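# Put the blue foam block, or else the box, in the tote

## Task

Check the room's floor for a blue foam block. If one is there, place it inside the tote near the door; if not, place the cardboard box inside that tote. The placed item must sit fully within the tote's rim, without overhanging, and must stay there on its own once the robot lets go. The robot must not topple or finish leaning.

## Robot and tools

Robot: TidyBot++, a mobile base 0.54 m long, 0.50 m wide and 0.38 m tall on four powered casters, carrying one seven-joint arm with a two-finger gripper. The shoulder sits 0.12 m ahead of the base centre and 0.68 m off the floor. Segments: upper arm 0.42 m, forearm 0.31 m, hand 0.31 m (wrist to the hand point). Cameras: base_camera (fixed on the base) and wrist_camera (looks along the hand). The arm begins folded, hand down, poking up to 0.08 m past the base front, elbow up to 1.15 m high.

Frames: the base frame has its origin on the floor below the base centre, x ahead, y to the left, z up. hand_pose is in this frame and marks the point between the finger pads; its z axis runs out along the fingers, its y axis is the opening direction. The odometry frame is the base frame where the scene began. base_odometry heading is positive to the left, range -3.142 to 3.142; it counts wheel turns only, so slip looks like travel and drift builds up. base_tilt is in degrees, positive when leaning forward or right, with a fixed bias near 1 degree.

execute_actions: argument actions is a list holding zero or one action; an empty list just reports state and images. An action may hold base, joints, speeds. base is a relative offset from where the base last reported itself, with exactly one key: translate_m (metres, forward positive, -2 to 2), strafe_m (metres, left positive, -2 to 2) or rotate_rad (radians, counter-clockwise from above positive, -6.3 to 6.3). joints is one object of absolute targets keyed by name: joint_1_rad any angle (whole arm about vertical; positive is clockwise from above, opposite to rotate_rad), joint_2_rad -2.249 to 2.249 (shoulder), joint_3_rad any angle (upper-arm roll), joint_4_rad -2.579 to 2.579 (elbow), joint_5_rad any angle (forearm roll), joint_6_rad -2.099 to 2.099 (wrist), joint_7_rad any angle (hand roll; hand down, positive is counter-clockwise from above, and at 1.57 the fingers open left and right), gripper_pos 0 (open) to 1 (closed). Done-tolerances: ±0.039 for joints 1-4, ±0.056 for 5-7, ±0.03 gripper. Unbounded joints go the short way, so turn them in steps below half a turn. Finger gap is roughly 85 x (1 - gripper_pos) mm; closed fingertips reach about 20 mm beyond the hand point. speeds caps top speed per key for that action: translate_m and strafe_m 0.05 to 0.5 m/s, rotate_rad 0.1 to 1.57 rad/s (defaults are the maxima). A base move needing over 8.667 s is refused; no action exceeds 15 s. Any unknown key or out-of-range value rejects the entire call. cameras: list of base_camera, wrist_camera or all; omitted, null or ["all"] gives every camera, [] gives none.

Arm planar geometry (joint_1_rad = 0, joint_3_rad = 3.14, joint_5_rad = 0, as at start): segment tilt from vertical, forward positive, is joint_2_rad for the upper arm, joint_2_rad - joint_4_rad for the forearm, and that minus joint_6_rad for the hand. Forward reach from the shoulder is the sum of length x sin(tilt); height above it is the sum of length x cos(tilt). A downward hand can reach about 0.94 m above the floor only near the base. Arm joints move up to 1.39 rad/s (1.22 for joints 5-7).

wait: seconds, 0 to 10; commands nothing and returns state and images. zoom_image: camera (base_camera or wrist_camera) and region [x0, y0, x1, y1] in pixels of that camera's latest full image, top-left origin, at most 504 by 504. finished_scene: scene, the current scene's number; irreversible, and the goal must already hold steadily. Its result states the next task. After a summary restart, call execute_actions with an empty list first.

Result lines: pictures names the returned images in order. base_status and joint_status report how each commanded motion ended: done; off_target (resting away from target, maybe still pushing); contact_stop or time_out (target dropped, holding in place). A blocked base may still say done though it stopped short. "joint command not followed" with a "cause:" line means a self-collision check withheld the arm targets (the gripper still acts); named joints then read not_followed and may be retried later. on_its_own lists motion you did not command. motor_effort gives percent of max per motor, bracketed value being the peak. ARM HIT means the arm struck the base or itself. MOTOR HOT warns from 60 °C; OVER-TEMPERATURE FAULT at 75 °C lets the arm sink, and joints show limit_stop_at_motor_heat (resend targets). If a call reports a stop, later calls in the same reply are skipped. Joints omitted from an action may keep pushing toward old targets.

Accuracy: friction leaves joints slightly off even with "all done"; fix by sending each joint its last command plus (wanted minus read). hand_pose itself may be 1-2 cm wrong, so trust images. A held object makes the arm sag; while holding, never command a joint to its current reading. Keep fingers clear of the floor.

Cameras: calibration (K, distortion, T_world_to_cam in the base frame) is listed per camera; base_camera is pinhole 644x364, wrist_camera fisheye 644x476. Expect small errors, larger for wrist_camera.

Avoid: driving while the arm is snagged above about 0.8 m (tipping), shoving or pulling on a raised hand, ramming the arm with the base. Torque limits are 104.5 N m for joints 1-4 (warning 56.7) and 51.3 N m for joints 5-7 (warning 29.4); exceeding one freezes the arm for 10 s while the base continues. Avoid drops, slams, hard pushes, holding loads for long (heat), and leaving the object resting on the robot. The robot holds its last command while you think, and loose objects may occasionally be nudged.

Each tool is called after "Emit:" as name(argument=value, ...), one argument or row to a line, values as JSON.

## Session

Emit:
execute_actions(
  actions=[],
)

Scene clock: 0.00 s.
base_odometry: x=+0.000 y=+0.000 heading=+0.000 (m, m, rad; odometry frame)
base_tilt: forward=+0.8 right=-0.4 (deg)
base_status: not commanded
joint_positions: joint_1_rad=+0.036 joint_2_rad=-0.344 joint_3_rad=+3.155 joint_4_rad=-2.501 joint_5_rad=-0.023 joint_6_rad=-0.876 joint_7_rad=+1.623 gripper_pos=+0.000
joint_status: not commanded
motor_effort: joint_1_rad=+0 joint_2_rad=-4 joint_3_rad=+2 joint_4_rad=+14 joint_5_rad=+1 joint_6_rad=+2 joint_7_rad=+0 (%)
hand_pose: x=+0.2730 y=-0.0003 z=+0.5947 quat_wxyz=(-0.009, +0.998, -0.005, +0.055) (m; base frame)
pictures: base_camera, wrist_camera
camera_calibration (this result's frames):
wrist_camera: T_world_to_cam=[[-0.00970319, -0.999458, -0.0314517, 0.0231995], [-0.990386, 0.013946, -0.137625, 0.41135], [0.137989, 0.0298139, -0.989985, 0.686032], [0, 0, 0, 1]] pos_world=[0.312955, -0.00300304, 0.736503]
Images, in order (width x height): base_camera 644x364, wrist_camera 644x476.

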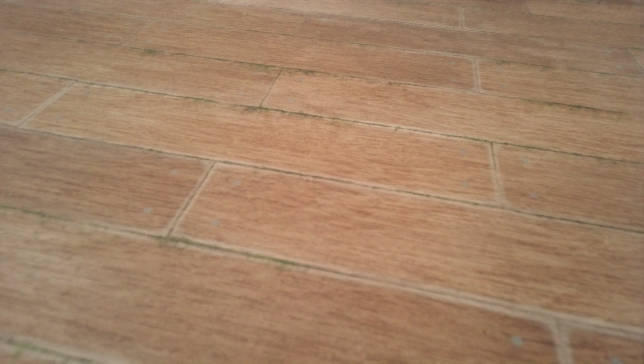

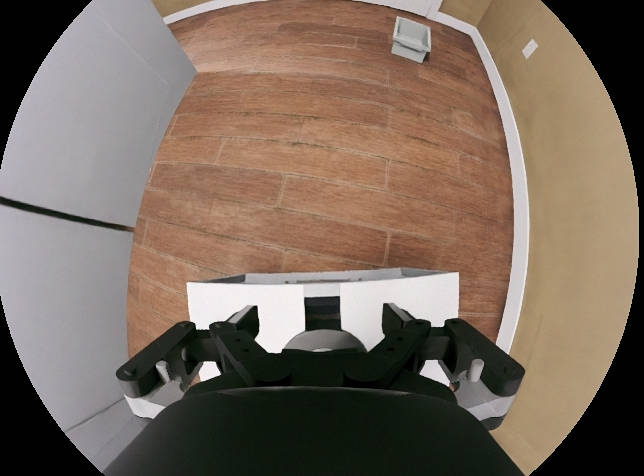

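Emit:
execute_actions(
  actions=[
    {"base":{"rotate_rad":0.1},"joints":{"joint_6_rad":0.1}},
  ],
)

Emit:
execute_actions(
  actions=[
    {"base":{"translate_m":1.7},"joints":{"joint_1_rad":3.0}},
  ],
)

Emit:
execute_actions(
  actions=[
    {"base":{"rotate_rad":1.3},"joints":{"joint_1_rad":-1.4}},
  ],
)

Scene clock: 10.17 s.
base_odometry: x=+0.000 y=+0.000 heading=+0.100 (m, m, rad; odometry frame)
base_tilt: forward=+0.8 right=-0.4 (deg)
base_status: done
joint_positions: joint_1_rad=+0.036 joint_2_rad=-0.344 joint_3_rad=+3.155 joint_4_rad=-2.500 joint_5_rad=-0.023 joint_6_rad=+0.089 joint_7_rad=+1.623 gripper_pos=+0.000
joint_status: all done
motor_effort: joint_1_rad=+0(1) joint_2_rad=-6(6) joint_3_rad=+2(2) joint_4_rad=+18(18) joint_5_rad=+1(0) joint_6_rad=+9(9) joint_7_rad=+0(0) (%)
hand_pose: x=+0.5128 y=-0.0188 z=+0.7564 quat_wxyz=(+0.019, +0.859, -0.010, +0.512) (m; base frame)
pictures: base_camera, wrist_camera
camera_calibration (this result's frames):
wrist_camera: T_world_to_cam=[[-0.0255573, -0.99957, 0.0144076, -0.0144828], [-0.450355, -0.00135451, -0.892848, 0.965352], [0.892484, -0.0293073, -0.450127, 0.0171903], [0, 0, 0, 1]] pos_world=[0.419039, -0.0126652, 0.86986]
Images, in order (width x height): base_camera 644x364, wrist_camera 644x476.

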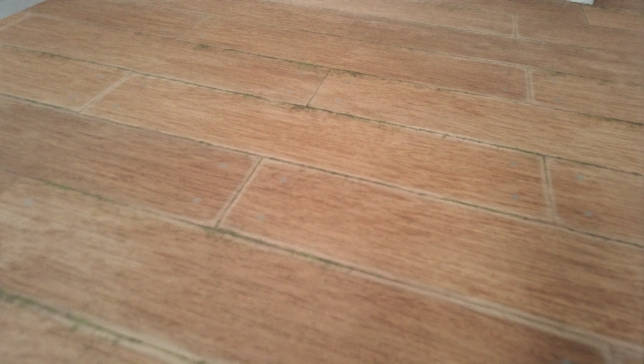

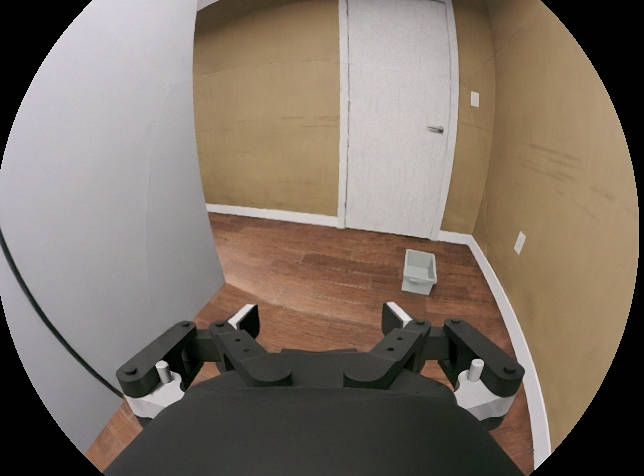

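Scene clock: 14.93 s.
base_odometry: x=+1.691 y=+0.171 heading=+0.100 (m, m, rad; odometry frame)
base_tilt: forward=+0.8 right=-0.4 (deg)
base_status: done
joint_positions: joint_1_rad=+2.977 joint_2_rad=-0.344 joint_3_rad=+3.155 joint_4_rad=-2.500 joint_5_rad=-0.023 joint_6_rad=+0.089 joint_7_rad=+1.623 gripper_pos=+0.000
joint_status: all done
motor_effort: joint_1_rad=+0(1) joint_2_rad=-6(7) joint_3_rad=+1(2) joint_4_rad=+18(19) joint_5_rad=+0(1) joint_6_rad=+9(9) joint_7_rad=+0(0) (%)
hand_pose: x=-0.2707 y=-0.0600 z=+0.7566 quat_wxyz=(+0.511, +0.076, -0.855, +0.032) (m; base frame)
pictures: base_camera, wrist_camera
camera_calibration (this result's frames):
wrist_camera: T_world_to_cam=[[-0.174009, 0.984639, 0.0144126, 0.00317951], [0.440616, 0.0909398, -0.893078, 0.859483], [-0.880669, -0.149053, -0.449672, 0.227886], [0, 0, 0, 1]] pos_world=[-0.177457, -0.0473248, 0.870013]
Images, in order (width x height): base_camera 644x364, wrist_camera 644x476.

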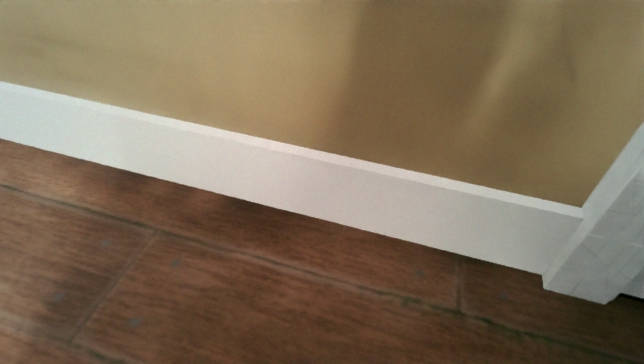

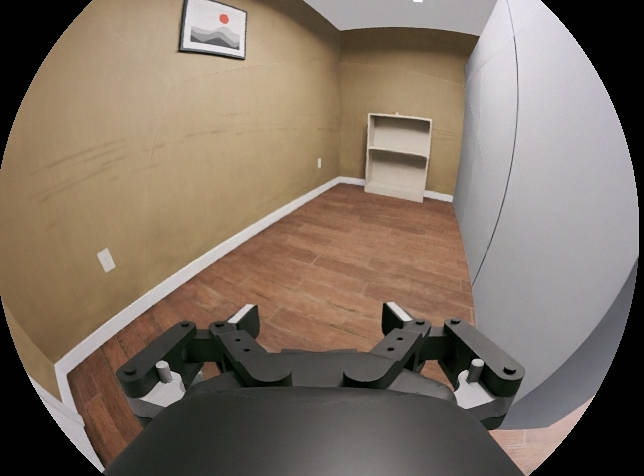

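Scene clock: 17.97 s.
base_odometry: x=+1.691 y=+0.171 heading=+1.400 (m, m, rad; odometry frame)
base_tilt: forward=+0.8 right=-0.4 (deg)
base_status: done
joint_positions: joint_1_rad=+4.860 joint_2_rad=-0.344 joint_3_rad=+3.155 joint_4_rad=-2.500 joint_5_rad=-0.023 joint_6_rad=+0.089 joint_7_rad=+1.623 gripper_pos=+0.000
joint_status: all done
motor_effort: joint_1_rad=+0(1) joint_2_rad=-6(7) joint_3_rad=+1(2) joint_4_rad=+18(18) joint_5_rad=+1(1) joint_6_rad=+9(9) joint_7_rad=+0(0) (%)
hand_pose: x=+0.1817 y=+0.3892 z=+0.7566 quat_wxyz=(+0.327, -0.647, -0.565, -0.394) (m; base frame)
pictures: base_camera, wrist_camera
camera_calibration (this result's frames):
wrist_camera: T_world_to_cam=[[0.990454, -0.137091, 0.0144128, -0.135392], [-0.0489075, -0.447236, -0.893078, 0.917736], [0.128879, 0.883847, -0.449672, 0.107749], [0, 0, 0, 1]] pos_world=[0.165097, 0.29665, 0.870013]
Images, in order (width x height): base_camera 644x364, wrist_camera 644x476.

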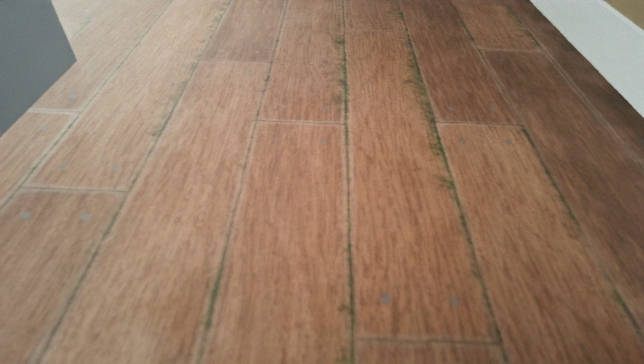

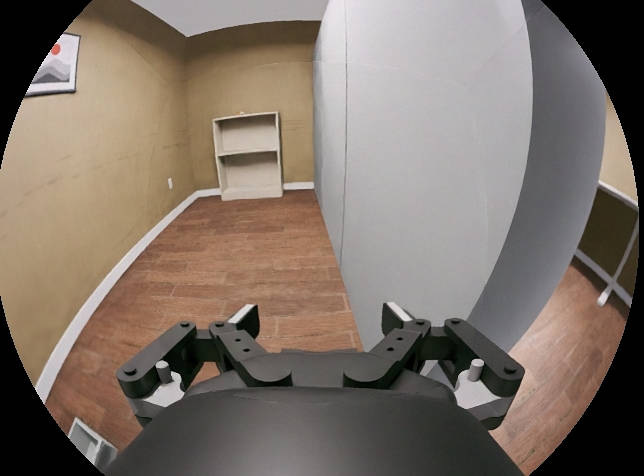

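Emit:
execute_actions(
  actions=[
    {"base":{"rotate_rad":-0.07},"joints":{"joint_1_rad":-0.6}},
  ],
  cameras=[],
)

Emit:
execute_actions(
  actions=[
    {"base":{"translate_m":1.6},"joints":{"joint_1_rad":0}},
  ],
  cameras=[],
)

Emit:
execute_actions(
  actions=[
    {"base":{"rotate_rad":1.2}},
  ],
)

Scene clock: 27.73 s.
base_odometry: x=+1.691 y=+0.171 heading=+1.330 (m, m, rad; odometry frame)
base_tilt: forward=+0.8 right=-0.4 (deg)
base_status: done
joint_positions: joint_1_rad=+5.660 joint_2_rad=-0.344 joint_3_rad=+3.155 joint_4_rad=-2.500 joint_5_rad=-0.023 joint_6_rad=+0.089 joint_7_rad=+1.623 gripper_pos=+0.000
joint_status: all done
motor_effort: joint_1_rad=+0(2) joint_2_rad=-7(7) joint_3_rad=+1(2) joint_4_rad=+18(18) joint_5_rad=+1(1) joint_6_rad=+9(9) joint_7_rad=+0(0) (%)
hand_pose: x=+0.4419 y=+0.2262 z=+0.7566 quat_wxyz=(+0.148, -0.816, -0.268, -0.490) (m; base frame)
pictures: none
No camera images: the call's "cameras" was empty. Leave "cameras" out to get every camera's image.

Scene clock: 32.30 s.
base_odometry: x=+2.071 y=+1.725 heading=+1.331 (m, m, rad; odometry frame)
base_tilt: forward=+0.8 right=-0.4 (deg)
base_status: done
joint_positions: joint_1_rad=+6.260 joint_2_rad=-0.344 joint_3_rad=+3.155 joint_4_rad=-2.500 joint_5_rad=-0.023 joint_6_rad=+0.089 joint_7_rad=+1.623 gripper_pos=+0.000
joint_status: all done
motor_effort: joint_1_rad=+0(0) joint_2_rad=-7(9) joint_3_rad=+1(2) joint_4_rad=+18(19) joint_5_rad=+1(1) joint_6_rad=+9(10) joint_7_rad=-1(0) (%)
hand_pose: x=+0.5132 y=+0.0043 z=+0.7564 quat_wxyz=(-0.004, -0.859, -0.015, -0.512) (m; base frame)
pictures: none
No camera images: the call's "cameras" was empty. Leave "cameras" out to get every camera's image.

Scene clock: 34.33 s.
base_odometry: x=+2.071 y=+1.725 heading=+2.530 (m, m, rad; odometry frame)
base_tilt: forward=+0.8 right=-0.4 (deg)
base_status: done
joint_positions: joint_1_rad=+6.262 joint_2_rad=-0.344 joint_3_rad=+3.155 joint_4_rad=-2.500 joint_5_rad=-0.023 joint_6_rad=+0.089 joint_7_rad=+1.623 gripper_pos=+0.000
joint_status: not commanded
motor_effort: joint_1_rad=+0(1) joint_2_rad=-7(7) joint_3_rad=+1(2) joint_4_rad=+18(18) joint_5_rad=+1(1) joint_6_rad=+9(9) joint_7_rad=+0(0) (%)
hand_pose: x=+0.5132 y=+0.0037 z=+0.7564 quat_wxyz=(-0.004, -0.859, -0.015, -0.512) (m; base frame)
pictures: base_camera, wrist_camera
camera_calibration (this result's frames):
wrist_camera: T_world_to_cam=[[0.0315285, -0.999399, 0.014432, -0.0212927], [-0.44934, -0.0270704, -0.892951, 0.965301], [0.892805, 0.0216685, -0.449923, 0.0170137], [0, 0, 0, 1]] pos_world=[0.419229, 0.00448249, 0.869928]
Images, in order (width x height): base_camera 644x364, wrist_camera 644x476.

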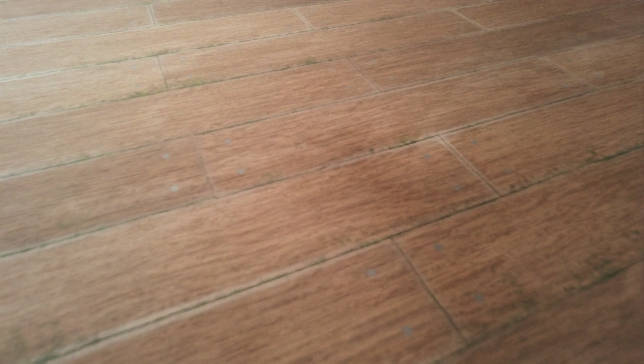

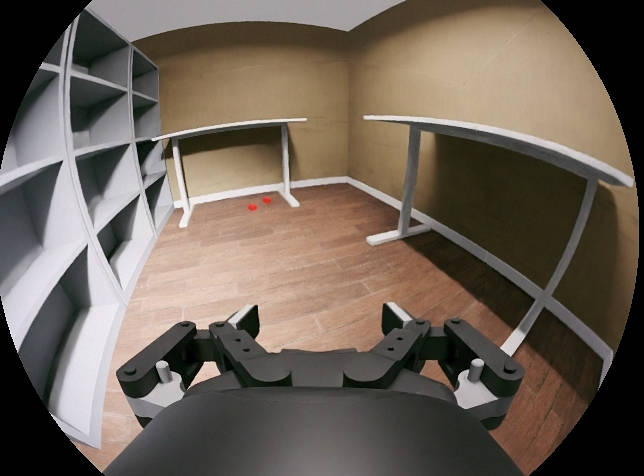

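Emit:
execute_actions(
  actions=[
    {"base":{"rotate_rad":-1.2}},
  ],
)

Emit:
execute_actions(
  actions=[
    {"base":{"translate_m":-1.75}},
  ],
  cameras=[],
)

Emit:
execute_actions(
  actions=[
    {"base":{"rotate_rad":1.72},"joints":{"joint_6_rad":-0.5}},
  ],
)

Emit:
execute_actions(
  actions=[
    {"base":{"translate_m":2.0},"joints":{"joint_2_rad":-0.3,"joint_4_rad":-1.3,"joint_6_rad":-1.0}},
  ],
)

Scene clock: 45.87 s.
base_odometry: x=+2.071 y=+1.725 heading=+1.331 (m, m, rad; odometry frame)
base_tilt: forward=+0.8 right=-0.4 (deg)
base_status: done
joint_positions: joint_1_rad=+6.267 joint_2_rad=-0.344 joint_3_rad=+3.155 joint_4_rad=-2.500 joint_5_rad=-0.023 joint_6_rad=+0.089 joint_7_rad=+1.623 gripper_pos=+0.000
joint_status: not commanded
motor_effort: joint_1_rad=+0(1) joint_2_rad=-7(7) joint_3_rad=+1(2) joint_4_rad=+18(18) joint_5_rad=+1(0) joint_6_rad=+9(10) joint_7_rad=-1(0) (%)
hand_pose: x=+0.5133 y=+0.0019 z=+0.7564 quat_wxyz=(-0.005, -0.859, -0.013, -0.512) (m; base frame)
pictures: base_camera, wrist_camera
camera_calibration (this result's frames):
wrist_camera: T_world_to_cam=[[0.0269189, -0.999534, 0.0143811, -0.0207095], [-0.44946, -0.0249522, -0.892952, 0.965317], [0.892895, 0.0175736, -0.449922, 0.0170015], [0, 0, 0, 1]] pos_world=[0.419249, 0.00308821, 0.869929]
Images, in order (width x height): base_camera 644x364, wrist_camera 644x476.

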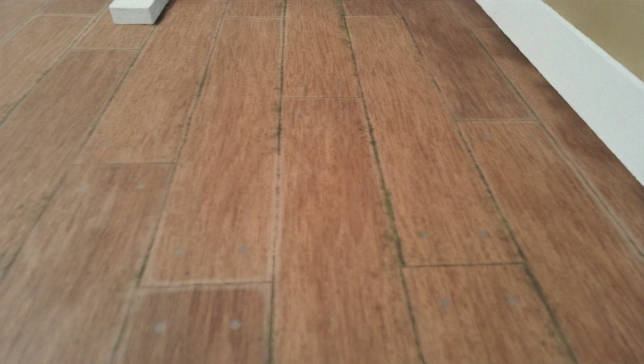

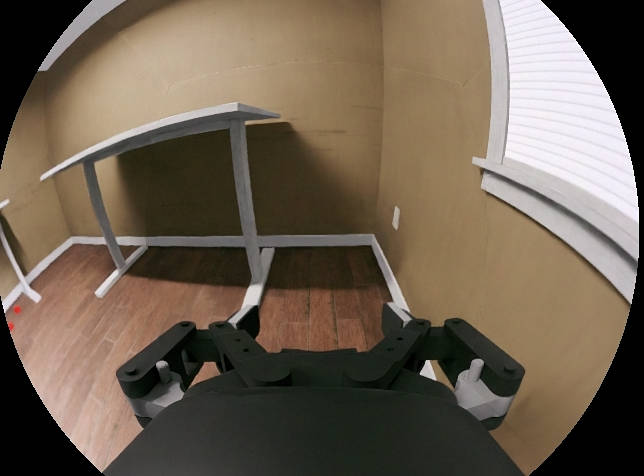

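Scene clock: 50.73 s.
base_odometry: x=+1.653 y=+0.026 heading=+1.330 (m, m, rad; odometry frame)
base_tilt: forward=+0.8 right=-0.4 (deg)
base_status: done
joint_positions: joint_1_rad=+6.267 joint_2_rad=-0.344 joint_3_rad=+3.155 joint_4_rad=-2.500 joint_5_rad=-0.023 joint_6_rad=+0.089 joint_7_rad=+1.623 gripper_pos=+0.000
joint_status: not commanded
motor_effort: joint_1_rad=+1(1) joint_2_rad=-7(9) joint_3_rad=+1(1) joint_4_rad=+18(19) joint_5_rad=+1(1) joint_6_rad=+9(9) joint_7_rad=+0(1) (%)
hand_pose: x=+0.5133 y=+0.0019 z=+0.7564 quat_wxyz=(-0.005, -0.859, -0.013, -0.512) (m; base frame)
pictures: none
No camera images: the call's "cameras" was empty. Leave "cameras" out to get every camera's image.

Scene clock: 53.10 s.
base_odometry: x=+1.653 y=+0.026 heading=+3.050 (m, m, rad; odometry frame)
base_tilt: forward=+0.8 right=-0.4 (deg)
base_status: done
joint_positions: joint_1_rad=+6.267 joint_2_rad=-0.344 joint_3_rad=+3.155 joint_4_rad=-2.498 joint_5_rad=-0.023 joint_6_rad=-0.488 joint_7_rad=+1.623 gripper_pos=+0.000
joint_status: all done
motor_effort: joint_1_rad=+0(0) joint_2_rad=-4(6) joint_3_rad=+1(2) joint_4_rad=+16(18) joint_5_rad=+0(0) joint_6_rad=+6(9) joint_7_rad=-1(0) (%)
hand_pose: x=+0.3887 y=+0.0059 z=+0.6315 quat_wxyz=(+0.004, -0.969, -0.018, -0.247) (m; base frame)
pictures: base_camera, wrist_camera
camera_calibration (this result's frames):
wrist_camera: T_world_to_cam=[[0.0417467, -0.999065, -0.0112438, -0.00110728], [-0.862876, -0.0303781, -0.504503, 0.713319], [0.503689, 0.0307633, -0.863337, 0.484244], [0, 0, 0, 1]] pos_world=[0.371643, 0.00566609, 0.777924]
Images, in order (width x height): base_camera 644x364, wrist_camera 644x476.

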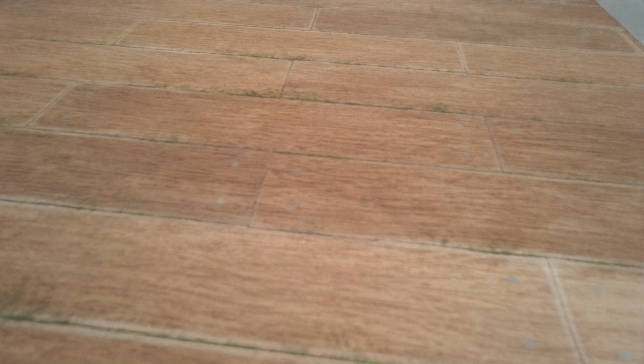

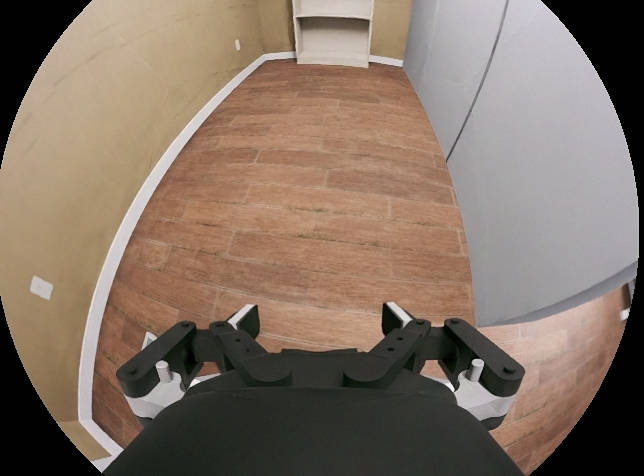

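Scene clock: 58.47 s.
base_odometry: x=-0.339 y=+0.207 heading=+3.050 (m, m, rad; odometry frame)
base_tilt: forward=+0.8 right=-0.4 (deg)
base_status: done
joint_positions: joint_1_rad=+6.267 joint_2_rad=-0.300 joint_3_rad=+3.155 joint_4_rad=-1.310 joint_5_rad=-0.023 joint_6_rad=-0.970 joint_7_rad=+1.623 gripper_pos=+0.000
joint_status: all done
motor_effort: joint_1_rad=+0(0) joint_2_rad=-9(11) joint_3_rad=+1(1) joint_4_rad=+19(20) joint_5_rad=+0(0) joint_6_rad=+9(10) joint_7_rad=+0(0) (%)
hand_pose: x=+0.5465 y=+0.0069 z=+1.1274 quat_wxyz=(+0.000, -0.836, -0.022, -0.549) (m; base frame)
pictures: base_camera, wrist_camera
camera_calibration (this result's frames):
wrist_camera: T_world_to_cam=[[0.0479613, -0.998694, 0.01761, -0.037041], [-0.369741, -0.0341289, -0.928508, 1.30821], [0.927896, 0.0380213, -0.370895, 0.045718], [0, 0, 0, 1]] pos_world=[0.443052, 0.00591673, 1.23229]
Images, in order (width x height): base_camera 644x364, wrist_camera 644x476.

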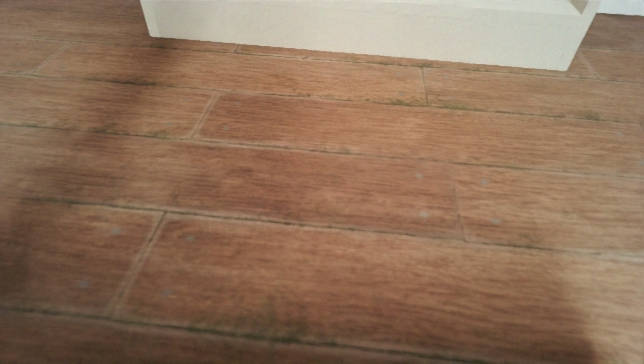

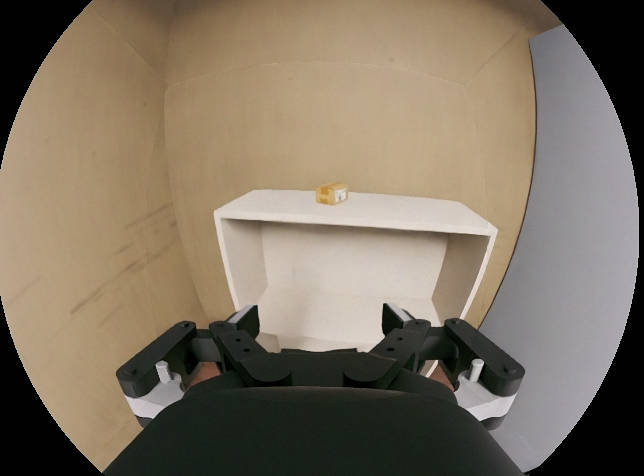

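Emit:
execute_actions(
  actions=[
    {"base":{"strafe_m":0.25},"joints":{"joint_1_rad":0.5,"joint_2_rad":0.1,"joint_4_rad":-0.7,"joint_6_rad":-1.3,"joint_7_rad":1.57}},
  ],
  cameras=[],
)

Emit:
execute_actions(
  actions=[
    {"base":{"translate_m":0.4}},
  ],
)

Scene clock: 68.97 s.
base_odometry: x=-0.362 y=-0.042 heading=+3.050 (m, m, rad; odometry frame)
base_tilt: forward=+0.8 right=-0.4 (deg)
base_status: done
joint_positions: joint_1_rad=+6.761 joint_2_rad=+0.089 joint_3_rad=+3.154 joint_4_rad=-0.713 joint_5_rad=-0.023 joint_6_rad=-1.268 joint_7_rad=+1.611 gripper_pos=+0.000
joint_status: all done
motor_effort: joint_1_rad=+0(1) joint_2_rad=-20(20) joint_3_rad=+1(3) joint_4_rad=+16(18) joint_5_rad=+0(0) joint_6_rad=+9(11) joint_7_rad=-1(0) (%)
hand_pose: x=+0.5969 y=-0.2448 z=+1.1703 quat_wxyz=(-0.123, -0.839, +0.189, -0.495) (m; base frame)
pictures: none
No camera images: the call's "cameras" was empty. Leave "cameras" out to get every camera's image.

Scene clock: 71.10 s.
base_odometry: x=-0.760 y=-0.006 heading=+3.050 (m, m, rad; odometry frame)
base_tilt: forward=+0.8 right=-0.4 (deg)
base_status: done
joint_positions: joint_1_rad=+6.763 joint_2_rad=+0.105 joint_3_rad=+3.154 joint_4_rad=-0.712 joint_5_rad=-0.023 joint_6_rad=-1.270 joint_7_rad=+1.611 gripper_pos=+0.000
joint_status: not commanded
motor_effort: joint_1_rad=+1(2) joint_2_rad=-20(24) joint_3_rad=+1(0) joint_4_rad=+16(17) joint_5_rad=+1(0) joint_6_rad=+9(9) joint_7_rad=-1(0) (%)
hand_pose: x=+0.6027 y=-0.2491 z=+1.1621 quat_wxyz=(-0.122, -0.843, +0.190, -0.489) (m; base frame)
pictures: base_camera, wrist_camera
camera_calibration (this result's frames):
wrist_camera: T_world_to_cam=[[-0.430574, -0.902478, 0.0118337, 0.0230982], [-0.426525, 0.191906, -0.883883, 1.39116], [0.795414, -0.385624, -0.467559, 0.102873], [0, 0, 0, 1]] pos_world=[0.521483, -0.206456, 1.27745]
Images, in order (width x height): base_camera 644x364, wrist_camera 644x476.

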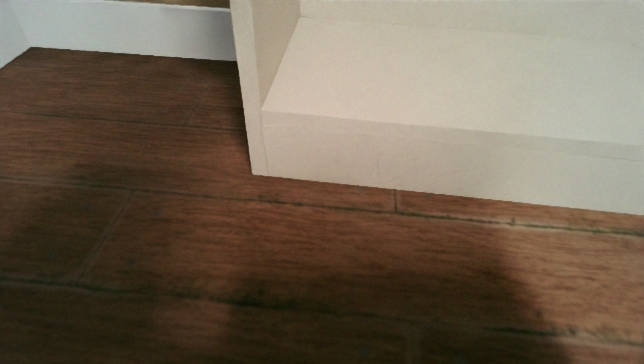

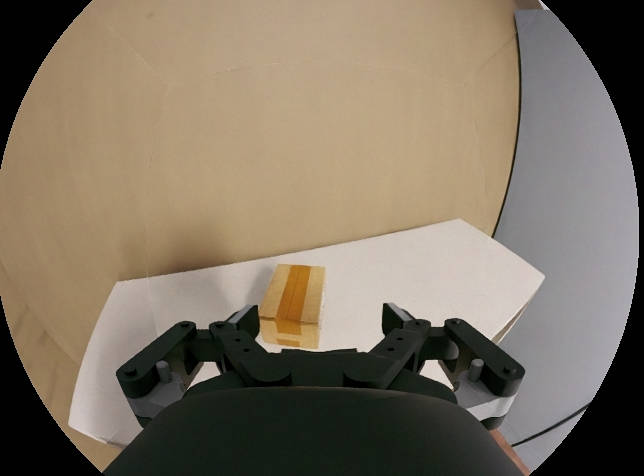

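Emit:
execute_actions(
  actions=[
    {"base":{"translate_m":0.06}},
  ],
)

Emit:
execute_actions(
  actions=[
    {"joints":{"joint_2_rad":0.19,"joint_4_rad":-0.775}},
  ],
)

Scene clock: 78.10 s.
base_odometry: x=-0.820 y=-0.001 heading=+3.051 (m, m, rad; odometry frame)
base_tilt: forward=+0.8 right=-0.4 (deg)
base_status: done
joint_positions: joint_1_rad=+6.763 joint_2_rad=+0.105 joint_3_rad=+3.154 joint_4_rad=-0.711 joint_5_rad=-0.023 joint_6_rad=-1.270 joint_7_rad=+1.611 gripper_pos=+0.000
joint_status: not commanded
motor_effort: joint_1_rad=+0(2) joint_2_rad=-20(24) joint_3_rad=+1(1) joint_4_rad=+16(18) joint_5_rad=+1(0) joint_6_rad=+9(10) joint_7_rad=-1(1) (%)
hand_pose: x=+0.6027 y=-0.2494 z=+1.1622 quat_wxyz=(-0.122, -0.843, +0.191, -0.489) (m; base frame)
pictures: base_camera, wrist_camera
camera_calibration (this result's frames):
wrist_camera: T_world_to_cam=[[-0.431004, -0.902272, 0.0118499, 0.0231247], [-0.426355, 0.192055, -0.883932, 1.3913], [0.795272, -0.386031, -0.467465, 0.102695], [0, 0, 0, 1]] pos_world=[0.521484, -0.206698, 1.27755]
Images, in order (width x height): base_camera 644x364, wrist_camera 644x476.

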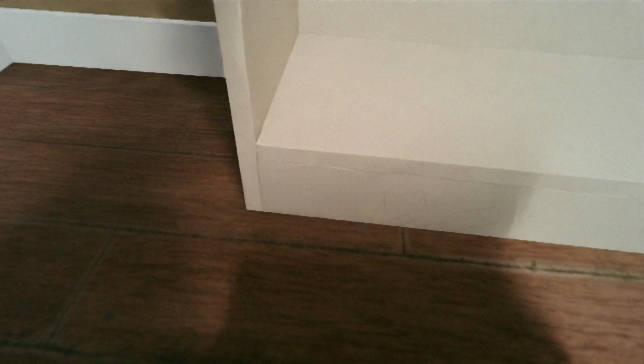

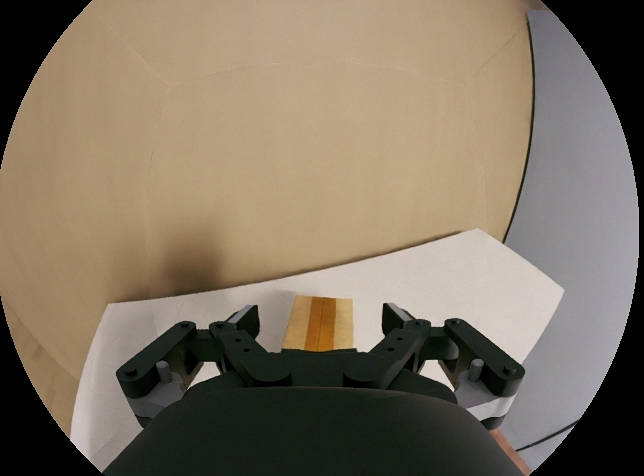

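Scene clock: 79.37 s.
base_odometry: x=-0.820 y=-0.001 heading=+3.051 (m, m, rad; odometry frame)
base_tilt: forward=+0.8 right=-0.4 (deg)
base_status: not commanded
joint_positions: joint_1_rad=+6.763 joint_2_rad=+0.181 joint_3_rad=+3.154 joint_4_rad=-0.767 joint_5_rad=-0.023 joint_6_rad=-1.269 joint_7_rad=+1.607 gripper_pos=+0.000
joint_status: all done
motor_effort: joint_1_rad=+1(2) joint_2_rad=-22(26) joint_3_rad=+1(3) joint_4_rad=+16(18) joint_5_rad=+0(4) joint_6_rad=+8(10) joint_7_rad=-1(1) (%)
hand_pose: x=+0.6343 y=-0.2661 z=+1.0917 quat_wxyz=(-0.107, -0.872, +0.200, -0.433) (m; base frame)
pictures: base_camera, wrist_camera
camera_calibration (this result's frames):
wrist_camera: T_world_to_cam=[[-0.432495, -0.90163, 0.00345722, 0.0327537], [-0.522761, 0.247631, -0.815721, 1.34707], [0.734622, -0.354603, -0.578436, 0.206126], [0, 0, 0, 1]] pos_world=[0.566935, -0.230951, 1.21795]
Images, in order (width x height): base_camera 644x364, wrist_camera 644x476.

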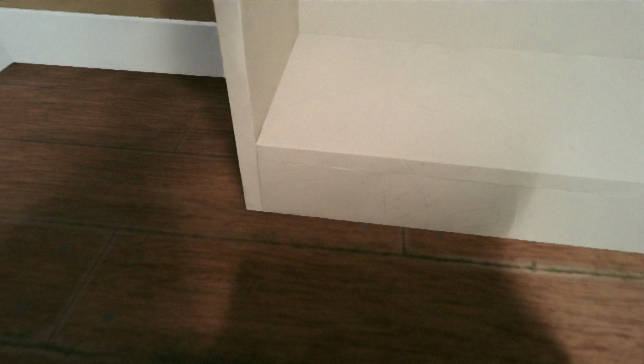

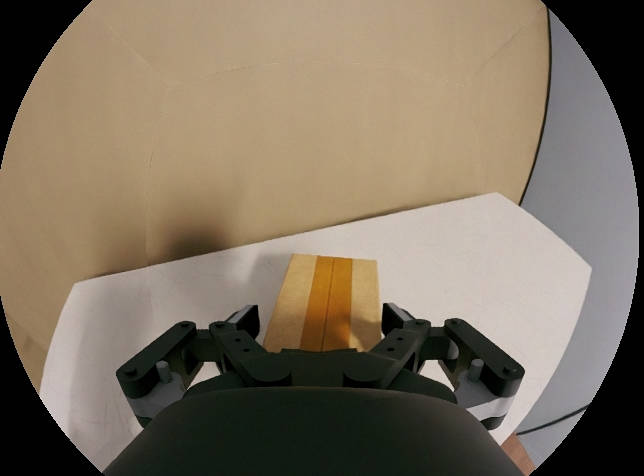

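Emit:
execute_actions(
  actions=[
    {"joints":{"gripper_pos":1}},
  ],
  cameras=[],
)

Emit:
execute_actions(
  actions=[
    {"joints":{"joint_2_rad":-0.2}},
  ],
)

Scene clock: 83.23 s.
base_odometry: x=-0.820 y=-0.001 heading=+3.051 (m, m, rad; odometry frame)
base_tilt: forward=+0.8 right=-0.4 (deg)
base_status: not commanded
joint_positions: joint_1_rad=+6.763 joint_2_rad=+0.181 joint_3_rad=+3.154 joint_4_rad=-0.767 joint_5_rad=-0.023 joint_6_rad=-1.269 joint_7_rad=+1.607 gripper_pos=+0.346
joint_status: gripper_pos off_target (ended at +0.346, target +1.000)
motor_effort: joint_1_rad=+0(0) joint_2_rad=-22(23) joint_3_rad=+1(1) joint_4_rad=+16(17) joint_5_rad=+1(0) joint_6_rad=+7(9) joint_7_rad=-1(0) (%)
hand_pose: x=+0.6342 y=-0.2660 z=+1.0919 quat_wxyz=(-0.107, -0.872, +0.200, -0.433) (m; base frame)
pictures: none
No camera images: the call's "cameras" was empty. Leave "cameras" out to get every camera's image.

Scene clock: 85.10 s.
base_odometry: x=-0.820 y=-0.001 heading=+3.051 (m, m, rad; odometry frame)
base_tilt: forward=+0.8 right=-0.4 (deg)
base_status: not commanded
joint_positions: joint_1_rad=+6.763 joint_2_rad=-0.200 joint_3_rad=+3.154 joint_4_rad=-0.777 joint_5_rad=-0.023 joint_6_rad=-1.275 joint_7_rad=+1.607 gripper_pos=+0.346
joint_status: all done
motor_effort: joint_1_rad=+0(1) joint_2_rad=-8(29) joint_3_rad=+1(1) joint_4_rad=+15(20) joint_5_rad=+0(0) joint_6_rad=+10(11) joint_7_rad=-1(0) (%)
hand_pose: x=+0.4631 y=-0.1769 z=+1.2716 quat_wxyz=(-0.146, -0.779, +0.177, -0.583) (m; base frame)
pictures: base_camera, wrist_camera
camera_calibration (this result's frames):
wrist_camera: T_world_to_cam=[[-0.43542, -0.900104, 0.0149227, 0.0255479], [-0.230271, 0.0953365, -0.968445, 1.4141], [0.870278, -0.425117, -0.248779, -0.0268771], [0, 0, 0, 1]] pos_world=[0.360141, -0.123245, 1.36241]
Images, in order (width x height): base_camera 644x364, wrist_camera 644x476.

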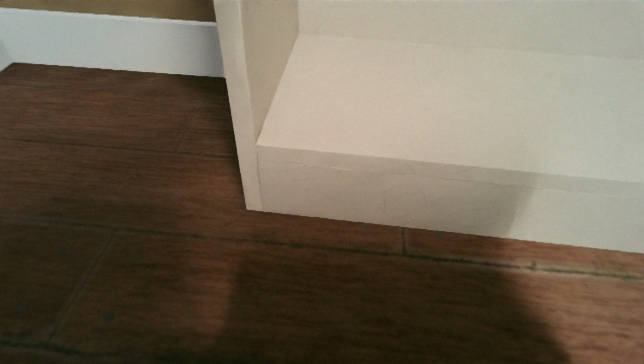

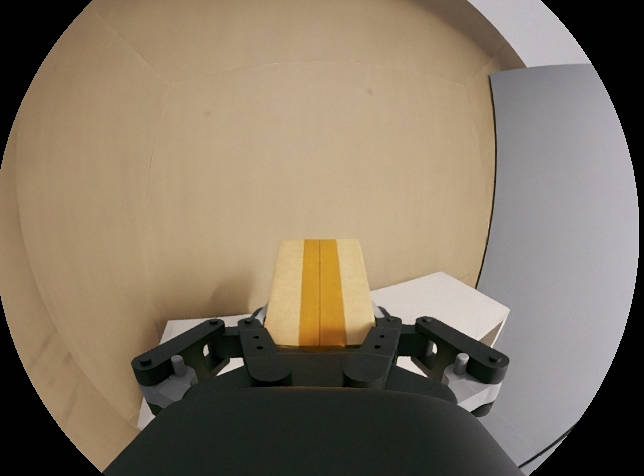

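Emit:
execute_actions(
  actions=[
    {"base":{"rotate_rad":-3.28},"joints":{"joint_1_rad":0.3}},
  ],
  cameras=[],
)

Emit:
execute_actions(
  actions=[
    {"base":{"translate_m":1.45},"joints":{"joint_1_rad":-0.02,"joint_2_rad":1.4,"joint_4_rad":-1.45,"joint_6_rad":0.57}},
  ],
)

Scene clock: 93.80 s.
base_odometry: x=-0.820 y=-0.001 heading=-0.229 (m, m, rad; odometry frame)
base_tilt: forward=+0.8 right=-0.4 (deg)
base_status: done
joint_positions: joint_1_rad=+6.602 joint_2_rad=-0.194 joint_3_rad=+3.154 joint_4_rad=-0.777 joint_5_rad=-0.023 joint_6_rad=-1.275 joint_7_rad=+1.607 gripper_pos=+0.346
joint_status: all done
motor_effort: joint_1_rad=+0(1) joint_2_rad=-9(11) joint_3_rad=+1(3) joint_4_rad=+15(16) joint_5_rad=+1(2) joint_6_rad=+11(11) joint_7_rad=+0(1) (%)
hand_pose: x=+0.4905 y=-0.1203 z=+1.2690 quat_wxyz=(-0.098, -0.793, +0.114, -0.591) (m; base frame)
pictures: none
No camera images: the call's "cameras" was empty. Leave "cameras" out to get every camera's image.

Scene clock: 98.03 s.
base_odometry: x=+0.592 y=-0.331 heading=-0.229 (m, m, rad; odometry frame)
base_tilt: forward=+0.8 right=-0.4 (deg)
base_status: done
joint_positions: joint_1_rad=+6.288 joint_2_rad=+1.404 joint_3_rad=+3.154 joint_4_rad=-1.443 joint_5_rad=-0.023 joint_6_rad=+0.536 joint_7_rad=+1.607 gripper_pos=+0.346
joint_status: all done
motor_effort: joint_1_rad=+0(0) joint_2_rad=-44(50) joint_3_rad=+1(0) joint_4_rad=+9(20) joint_5_rad=+1(0) joint_6_rad=+9(11) joint_7_rad=+0(0) (%)
hand_pose: x=+0.8551 y=-0.0125 z=+0.2411 quat_wxyz=(-0.016, -0.915, -0.005, -0.403) (m; base frame)
pictures: base_camera, wrist_camera
camera_calibration (this result's frames):
wrist_camera: T_world_to_cam=[[0.00490937, -0.99974, 0.0222524, -0.0199368], [-0.652566, -0.0200643, -0.757466, 0.799541], [0.757716, -0.0108025, -0.652495, -0.355767], [0, 0, 0, 1]] pos_world=[0.791422, -0.00773257, 0.373932]
Images, in order (width x height): base_camera 644x364, wrist_camera 644x476.

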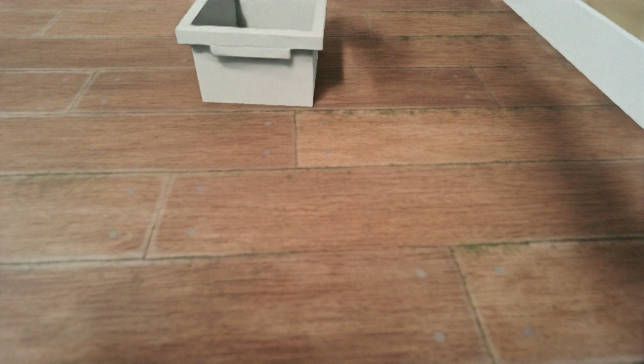

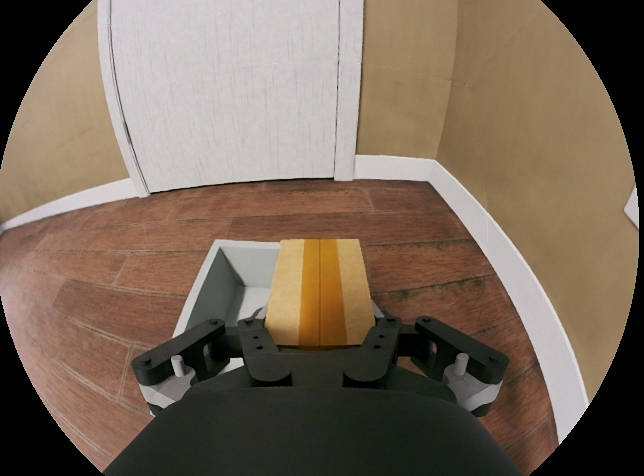

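Emit:
execute_actions(
  actions=[
    {"base":{"strafe_m":0.08}},
  ],
  cameras=[],
)

Emit:
execute_actions(
  actions=[
    {"base":{"translate_m":0.09},"joints":{"joint_2_rad":1.55,"joint_4_rad":-1.29}},
  ],
)

Scene clock: 103.80 s.
base_odometry: x=+0.611 y=-0.253 heading=-0.230 (m, m, rad; odometry frame)
base_tilt: forward=+0.8 right=-0.4 (deg)
base_status: done
joint_positions: joint_1_rad=+6.263 joint_2_rad=+1.404 joint_3_rad=+3.154 joint_4_rad=-1.443 joint_5_rad=-0.023 joint_6_rad=+0.536 joint_7_rad=+1.607 gripper_pos=+0.346
joint_status: not commanded
motor_effort: joint_1_rad=+0(5) joint_2_rad=-44(44) joint_3_rad=+0(2) joint_4_rad=+9(9) joint_5_rad=+0(1) joint_6_rad=+9(9) joint_7_rad=+0(1) (%)
hand_pose: x=+0.8552 y=+0.0055 z=+0.2411 quat_wxyz=(-0.011, -0.915, -0.016, -0.404) (m; base frame)
pictures: none
No camera images: the call's "cameras" was empty. Leave "cameras" out to get every camera's image.

Scene clock: 105.00 s.
base_odometry: x=+0.698 y=-0.273 heading=-0.229 (m, m, rad; odometry frame)
base_tilt: forward=+0.9 right=-0.4 (deg)
base_status: done
joint_positions: joint_1_rad=+6.263 joint_2_rad=+1.549 joint_3_rad=+3.154 joint_4_rad=-1.300 joint_5_rad=-0.023 joint_6_rad=+0.537 joint_7_rad=+1.607 gripper_pos=+0.346
joint_status: all done
motor_effort: joint_1_rad=+0(1) joint_2_rad=-44(47) joint_3_rad=+0(0) joint_4_rad=+9(10) joint_5_rad=+1(0) joint_6_rad=+9(9) joint_7_rad=-1(0) (%)
hand_pose: x=+0.8594 y=+0.0061 z=+0.1791 quat_wxyz=(-0.010, -0.915, -0.017, -0.402) (m; base frame)
pictures: base_camera, wrist_camera
camera_calibration (this result's frames):
wrist_camera: T_world_to_cam=[[0.0309913, -0.999275, 0.0221148, -0.0224029], [-0.653989, -0.0370047, -0.755599, 0.756747], [0.755869, 0.00895413, -0.654661, -0.397413], [0, 0, 0, 1]] pos_world=[0.795991, 0.00917502, 0.312121]
Images, in order (width x height): base_camera 644x364, wrist_camera 644x476.

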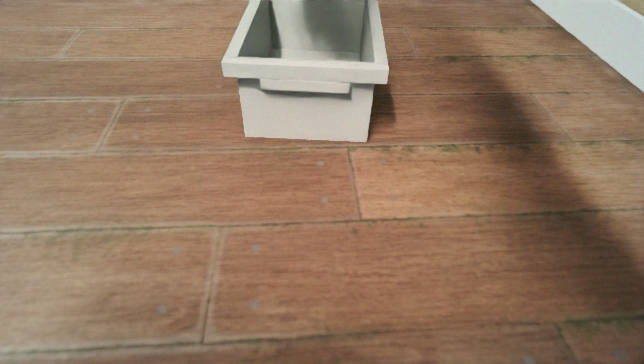

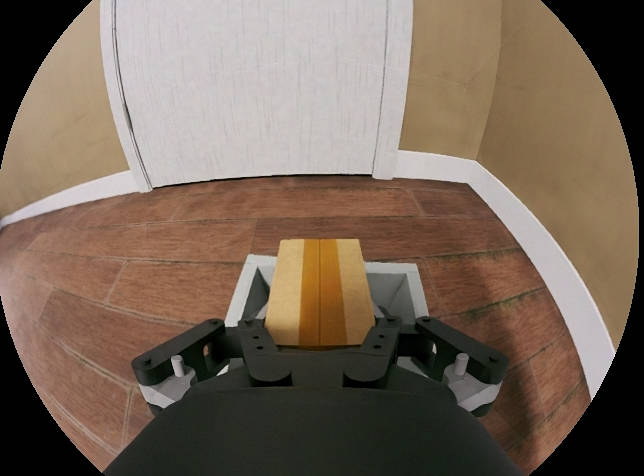

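Emit:
execute_actions(
  actions=[
    {"base":{"translate_m":-0.025},"joints":{"joint_1_rad":0.028}},
  ],
  cameras=[],
)

Emit:
execute_actions(
  actions=[
    {"joints":{"joint_2_rad":1.835,"joint_4_rad":-1.0}},
  ],
)

Scene clock: 109.83 s.
base_odometry: x=+0.674 y=-0.267 heading=-0.229 (m, m, rad; odometry frame)
base_tilt: forward=+0.8 right=-0.4 (deg)
base_status: done
joint_positions: joint_1_rad=+6.296 joint_2_rad=+1.553 joint_3_rad=+3.154 joint_4_rad=-1.298 joint_5_rad=-0.023 joint_6_rad=+0.537 joint_7_rad=+1.607 gripper_pos=+0.346
joint_status: all done
motor_effort: joint_1_rad=+1(3) joint_2_rad=-43(46) joint_3_rad=+1(0) joint_4_rad=+9(10) joint_5_rad=+1(0) joint_6_rad=+8(9) joint_7_rad=+0(0) (%)
hand_pose: x=+0.8587 y=-0.0183 z=+0.1775 quat_wxyz=(-0.017, -0.916, -0.002, -0.402) (m; base frame)
pictures: none
No camera images: the call's "cameras" was empty. Leave "cameras" out to get every camera's image.

Scene clock: 111.50 s.
base_odometry: x=+0.674 y=-0.267 heading=-0.229 (m, m, rad; odometry frame)
base_tilt: forward=+0.8 right=-0.4 (deg)
base_status: not commanded
joint_positions: joint_1_rad=+6.296 joint_2_rad=+1.843 joint_3_rad=+3.154 joint_4_rad=-1.016 joint_5_rad=-0.023 joint_6_rad=+0.537 joint_7_rad=+1.607 gripper_pos=+0.346
joint_status: all done
motor_effort: joint_1_rad=+0(4) joint_2_rad=-42(46) joint_3_rad=+0(1) joint_4_rad=+8(11) joint_5_rad=+1(0) joint_6_rad=+9(9) joint_7_rad=+0(1) (%)
hand_pose: x=+0.8393 y=-0.0168 z=+0.0544 quat_wxyz=(-0.016, -0.917, -0.003, -0.398) (m; base frame)
pictures: base_camera, wrist_camera
camera_calibration (this result's frames):
wrist_camera: T_world_to_cam=[[0.00160572, -0.999764, 0.0216623, -0.0172268], [-0.661292, -0.0173111, -0.749929, 0.654601], [0.750127, -0.0131209, -0.661164, -0.458871], [0, 0, 0, 1]] pos_world=[0.777121, -0.0119117, 0.187889]
Images, in order (width x height): base_camera 644x364, wrist_camera 644x476.

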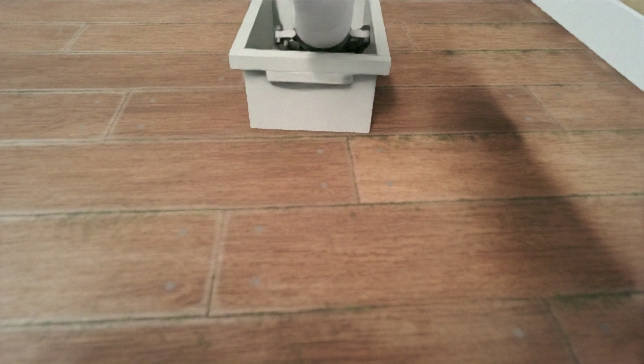

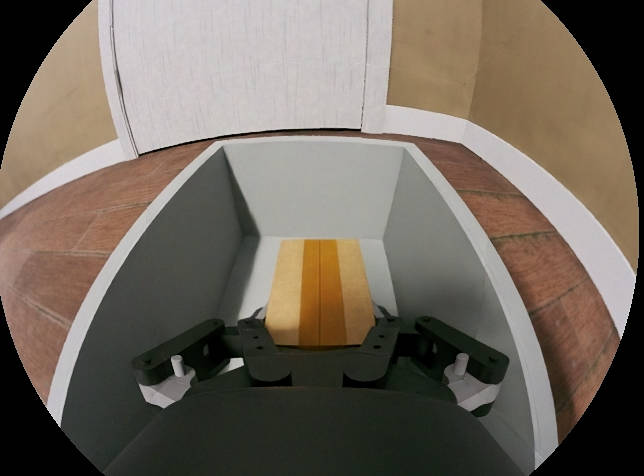

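Emit:
execute_actions(
  actions=[
    {"joints":{"gripper_pos":0.18}},
  ],
  cameras=[],
)

Emit:
execute_actions(
  actions=[
    {"joints":{"joint_2_rad":1.4,"joint_4_rad":-1.4}},
  ],
)

Scene clock: 116.93 s.
base_odometry: x=+0.674 y=-0.267 heading=-0.229 (m, m, rad; odometry frame)
base_tilt: forward=+0.9 right=-0.4 (deg)
base_status: not commanded
joint_positions: joint_1_rad=+6.296 joint_2_rad=+1.843 joint_3_rad=+3.154 joint_4_rad=-1.014 joint_5_rad=-0.023 joint_6_rad=+0.538 joint_7_rad=+1.607 gripper_pos=+0.180
joint_status: all done
motor_effort: joint_1_rad=+0(0) joint_2_rad=-42(43) joint_3_rad=+1(0) joint_4_rad=+8(9) joint_5_rad=+1(0) joint_6_rad=+8(9) joint_7_rad=+0(0) (%)
hand_pose: x=+0.8405 y=-0.0168 z=+0.0552 quat_wxyz=(-0.016, -0.917, -0.003, -0.399) (m; base frame)
pictures: none
No camera images: the call's "cameras" was empty. Leave "cameras" out to get every camera's image.

Scene clock: 118.70 s.
base_odometry: x=+0.674 y=-0.267 heading=-0.229 (m, m, rad; odometry frame)
base_tilt: forward=+0.8 right=-0.4 (deg)
base_status: not commanded
joint_positions: joint_1_rad=+6.296 joint_2_rad=+1.401 joint_3_rad=+3.154 joint_4_rad=-1.387 joint_5_rad=-0.023 joint_6_rad=+0.543 joint_7_rad=+1.607 gripper_pos=+0.180
joint_status: all done
motor_effort: joint_1_rad=+0(1) joint_2_rad=-43(46) joint_3_rad=+1(0) joint_4_rad=+9(9) joint_5_rad=+1(1) joint_6_rad=+8(9) joint_7_rad=+0(1) (%)
hand_pose: x=+0.8857 y=-0.0191 z=+0.2636 quat_wxyz=(-0.018, -0.901, -0.001, -0.433) (m; base frame)
pictures: base_camera, wrist_camera
camera_calibration (this result's frames):
wrist_camera: T_world_to_cam=[[-0.00454615, -0.999727, 0.0229358, -0.0189572], [-0.601445, -0.0155903, -0.798762, 0.802053], [0.798901, -0.0174259, -0.60121, -0.414432], [0, 0, 0, 1]] pos_world=[0.813395, -0.0136697, 0.391923]
Images, in order (width x height): base_camera 644x364, wrist_camera 644x476.

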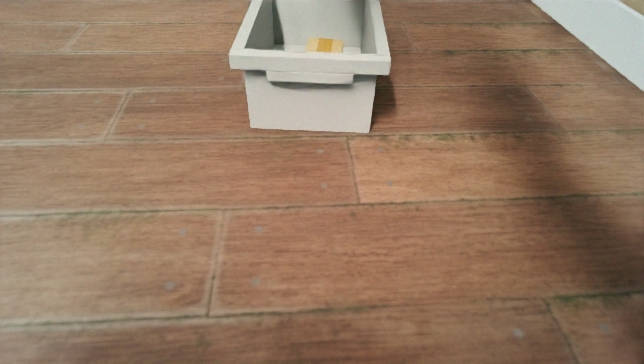

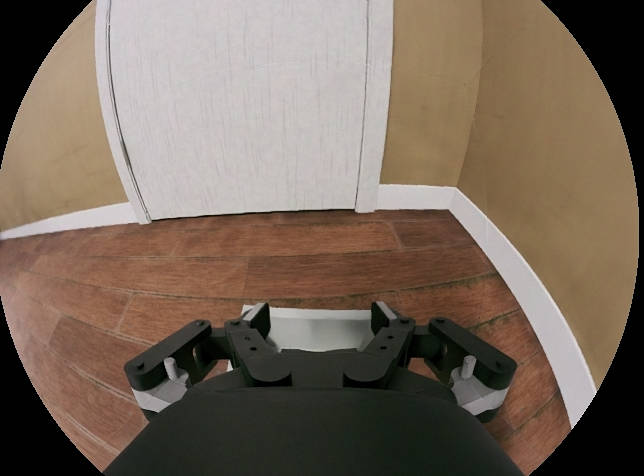

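Emit:
finished_scene(
  scene=2,
)

The scene is finished: the task was done.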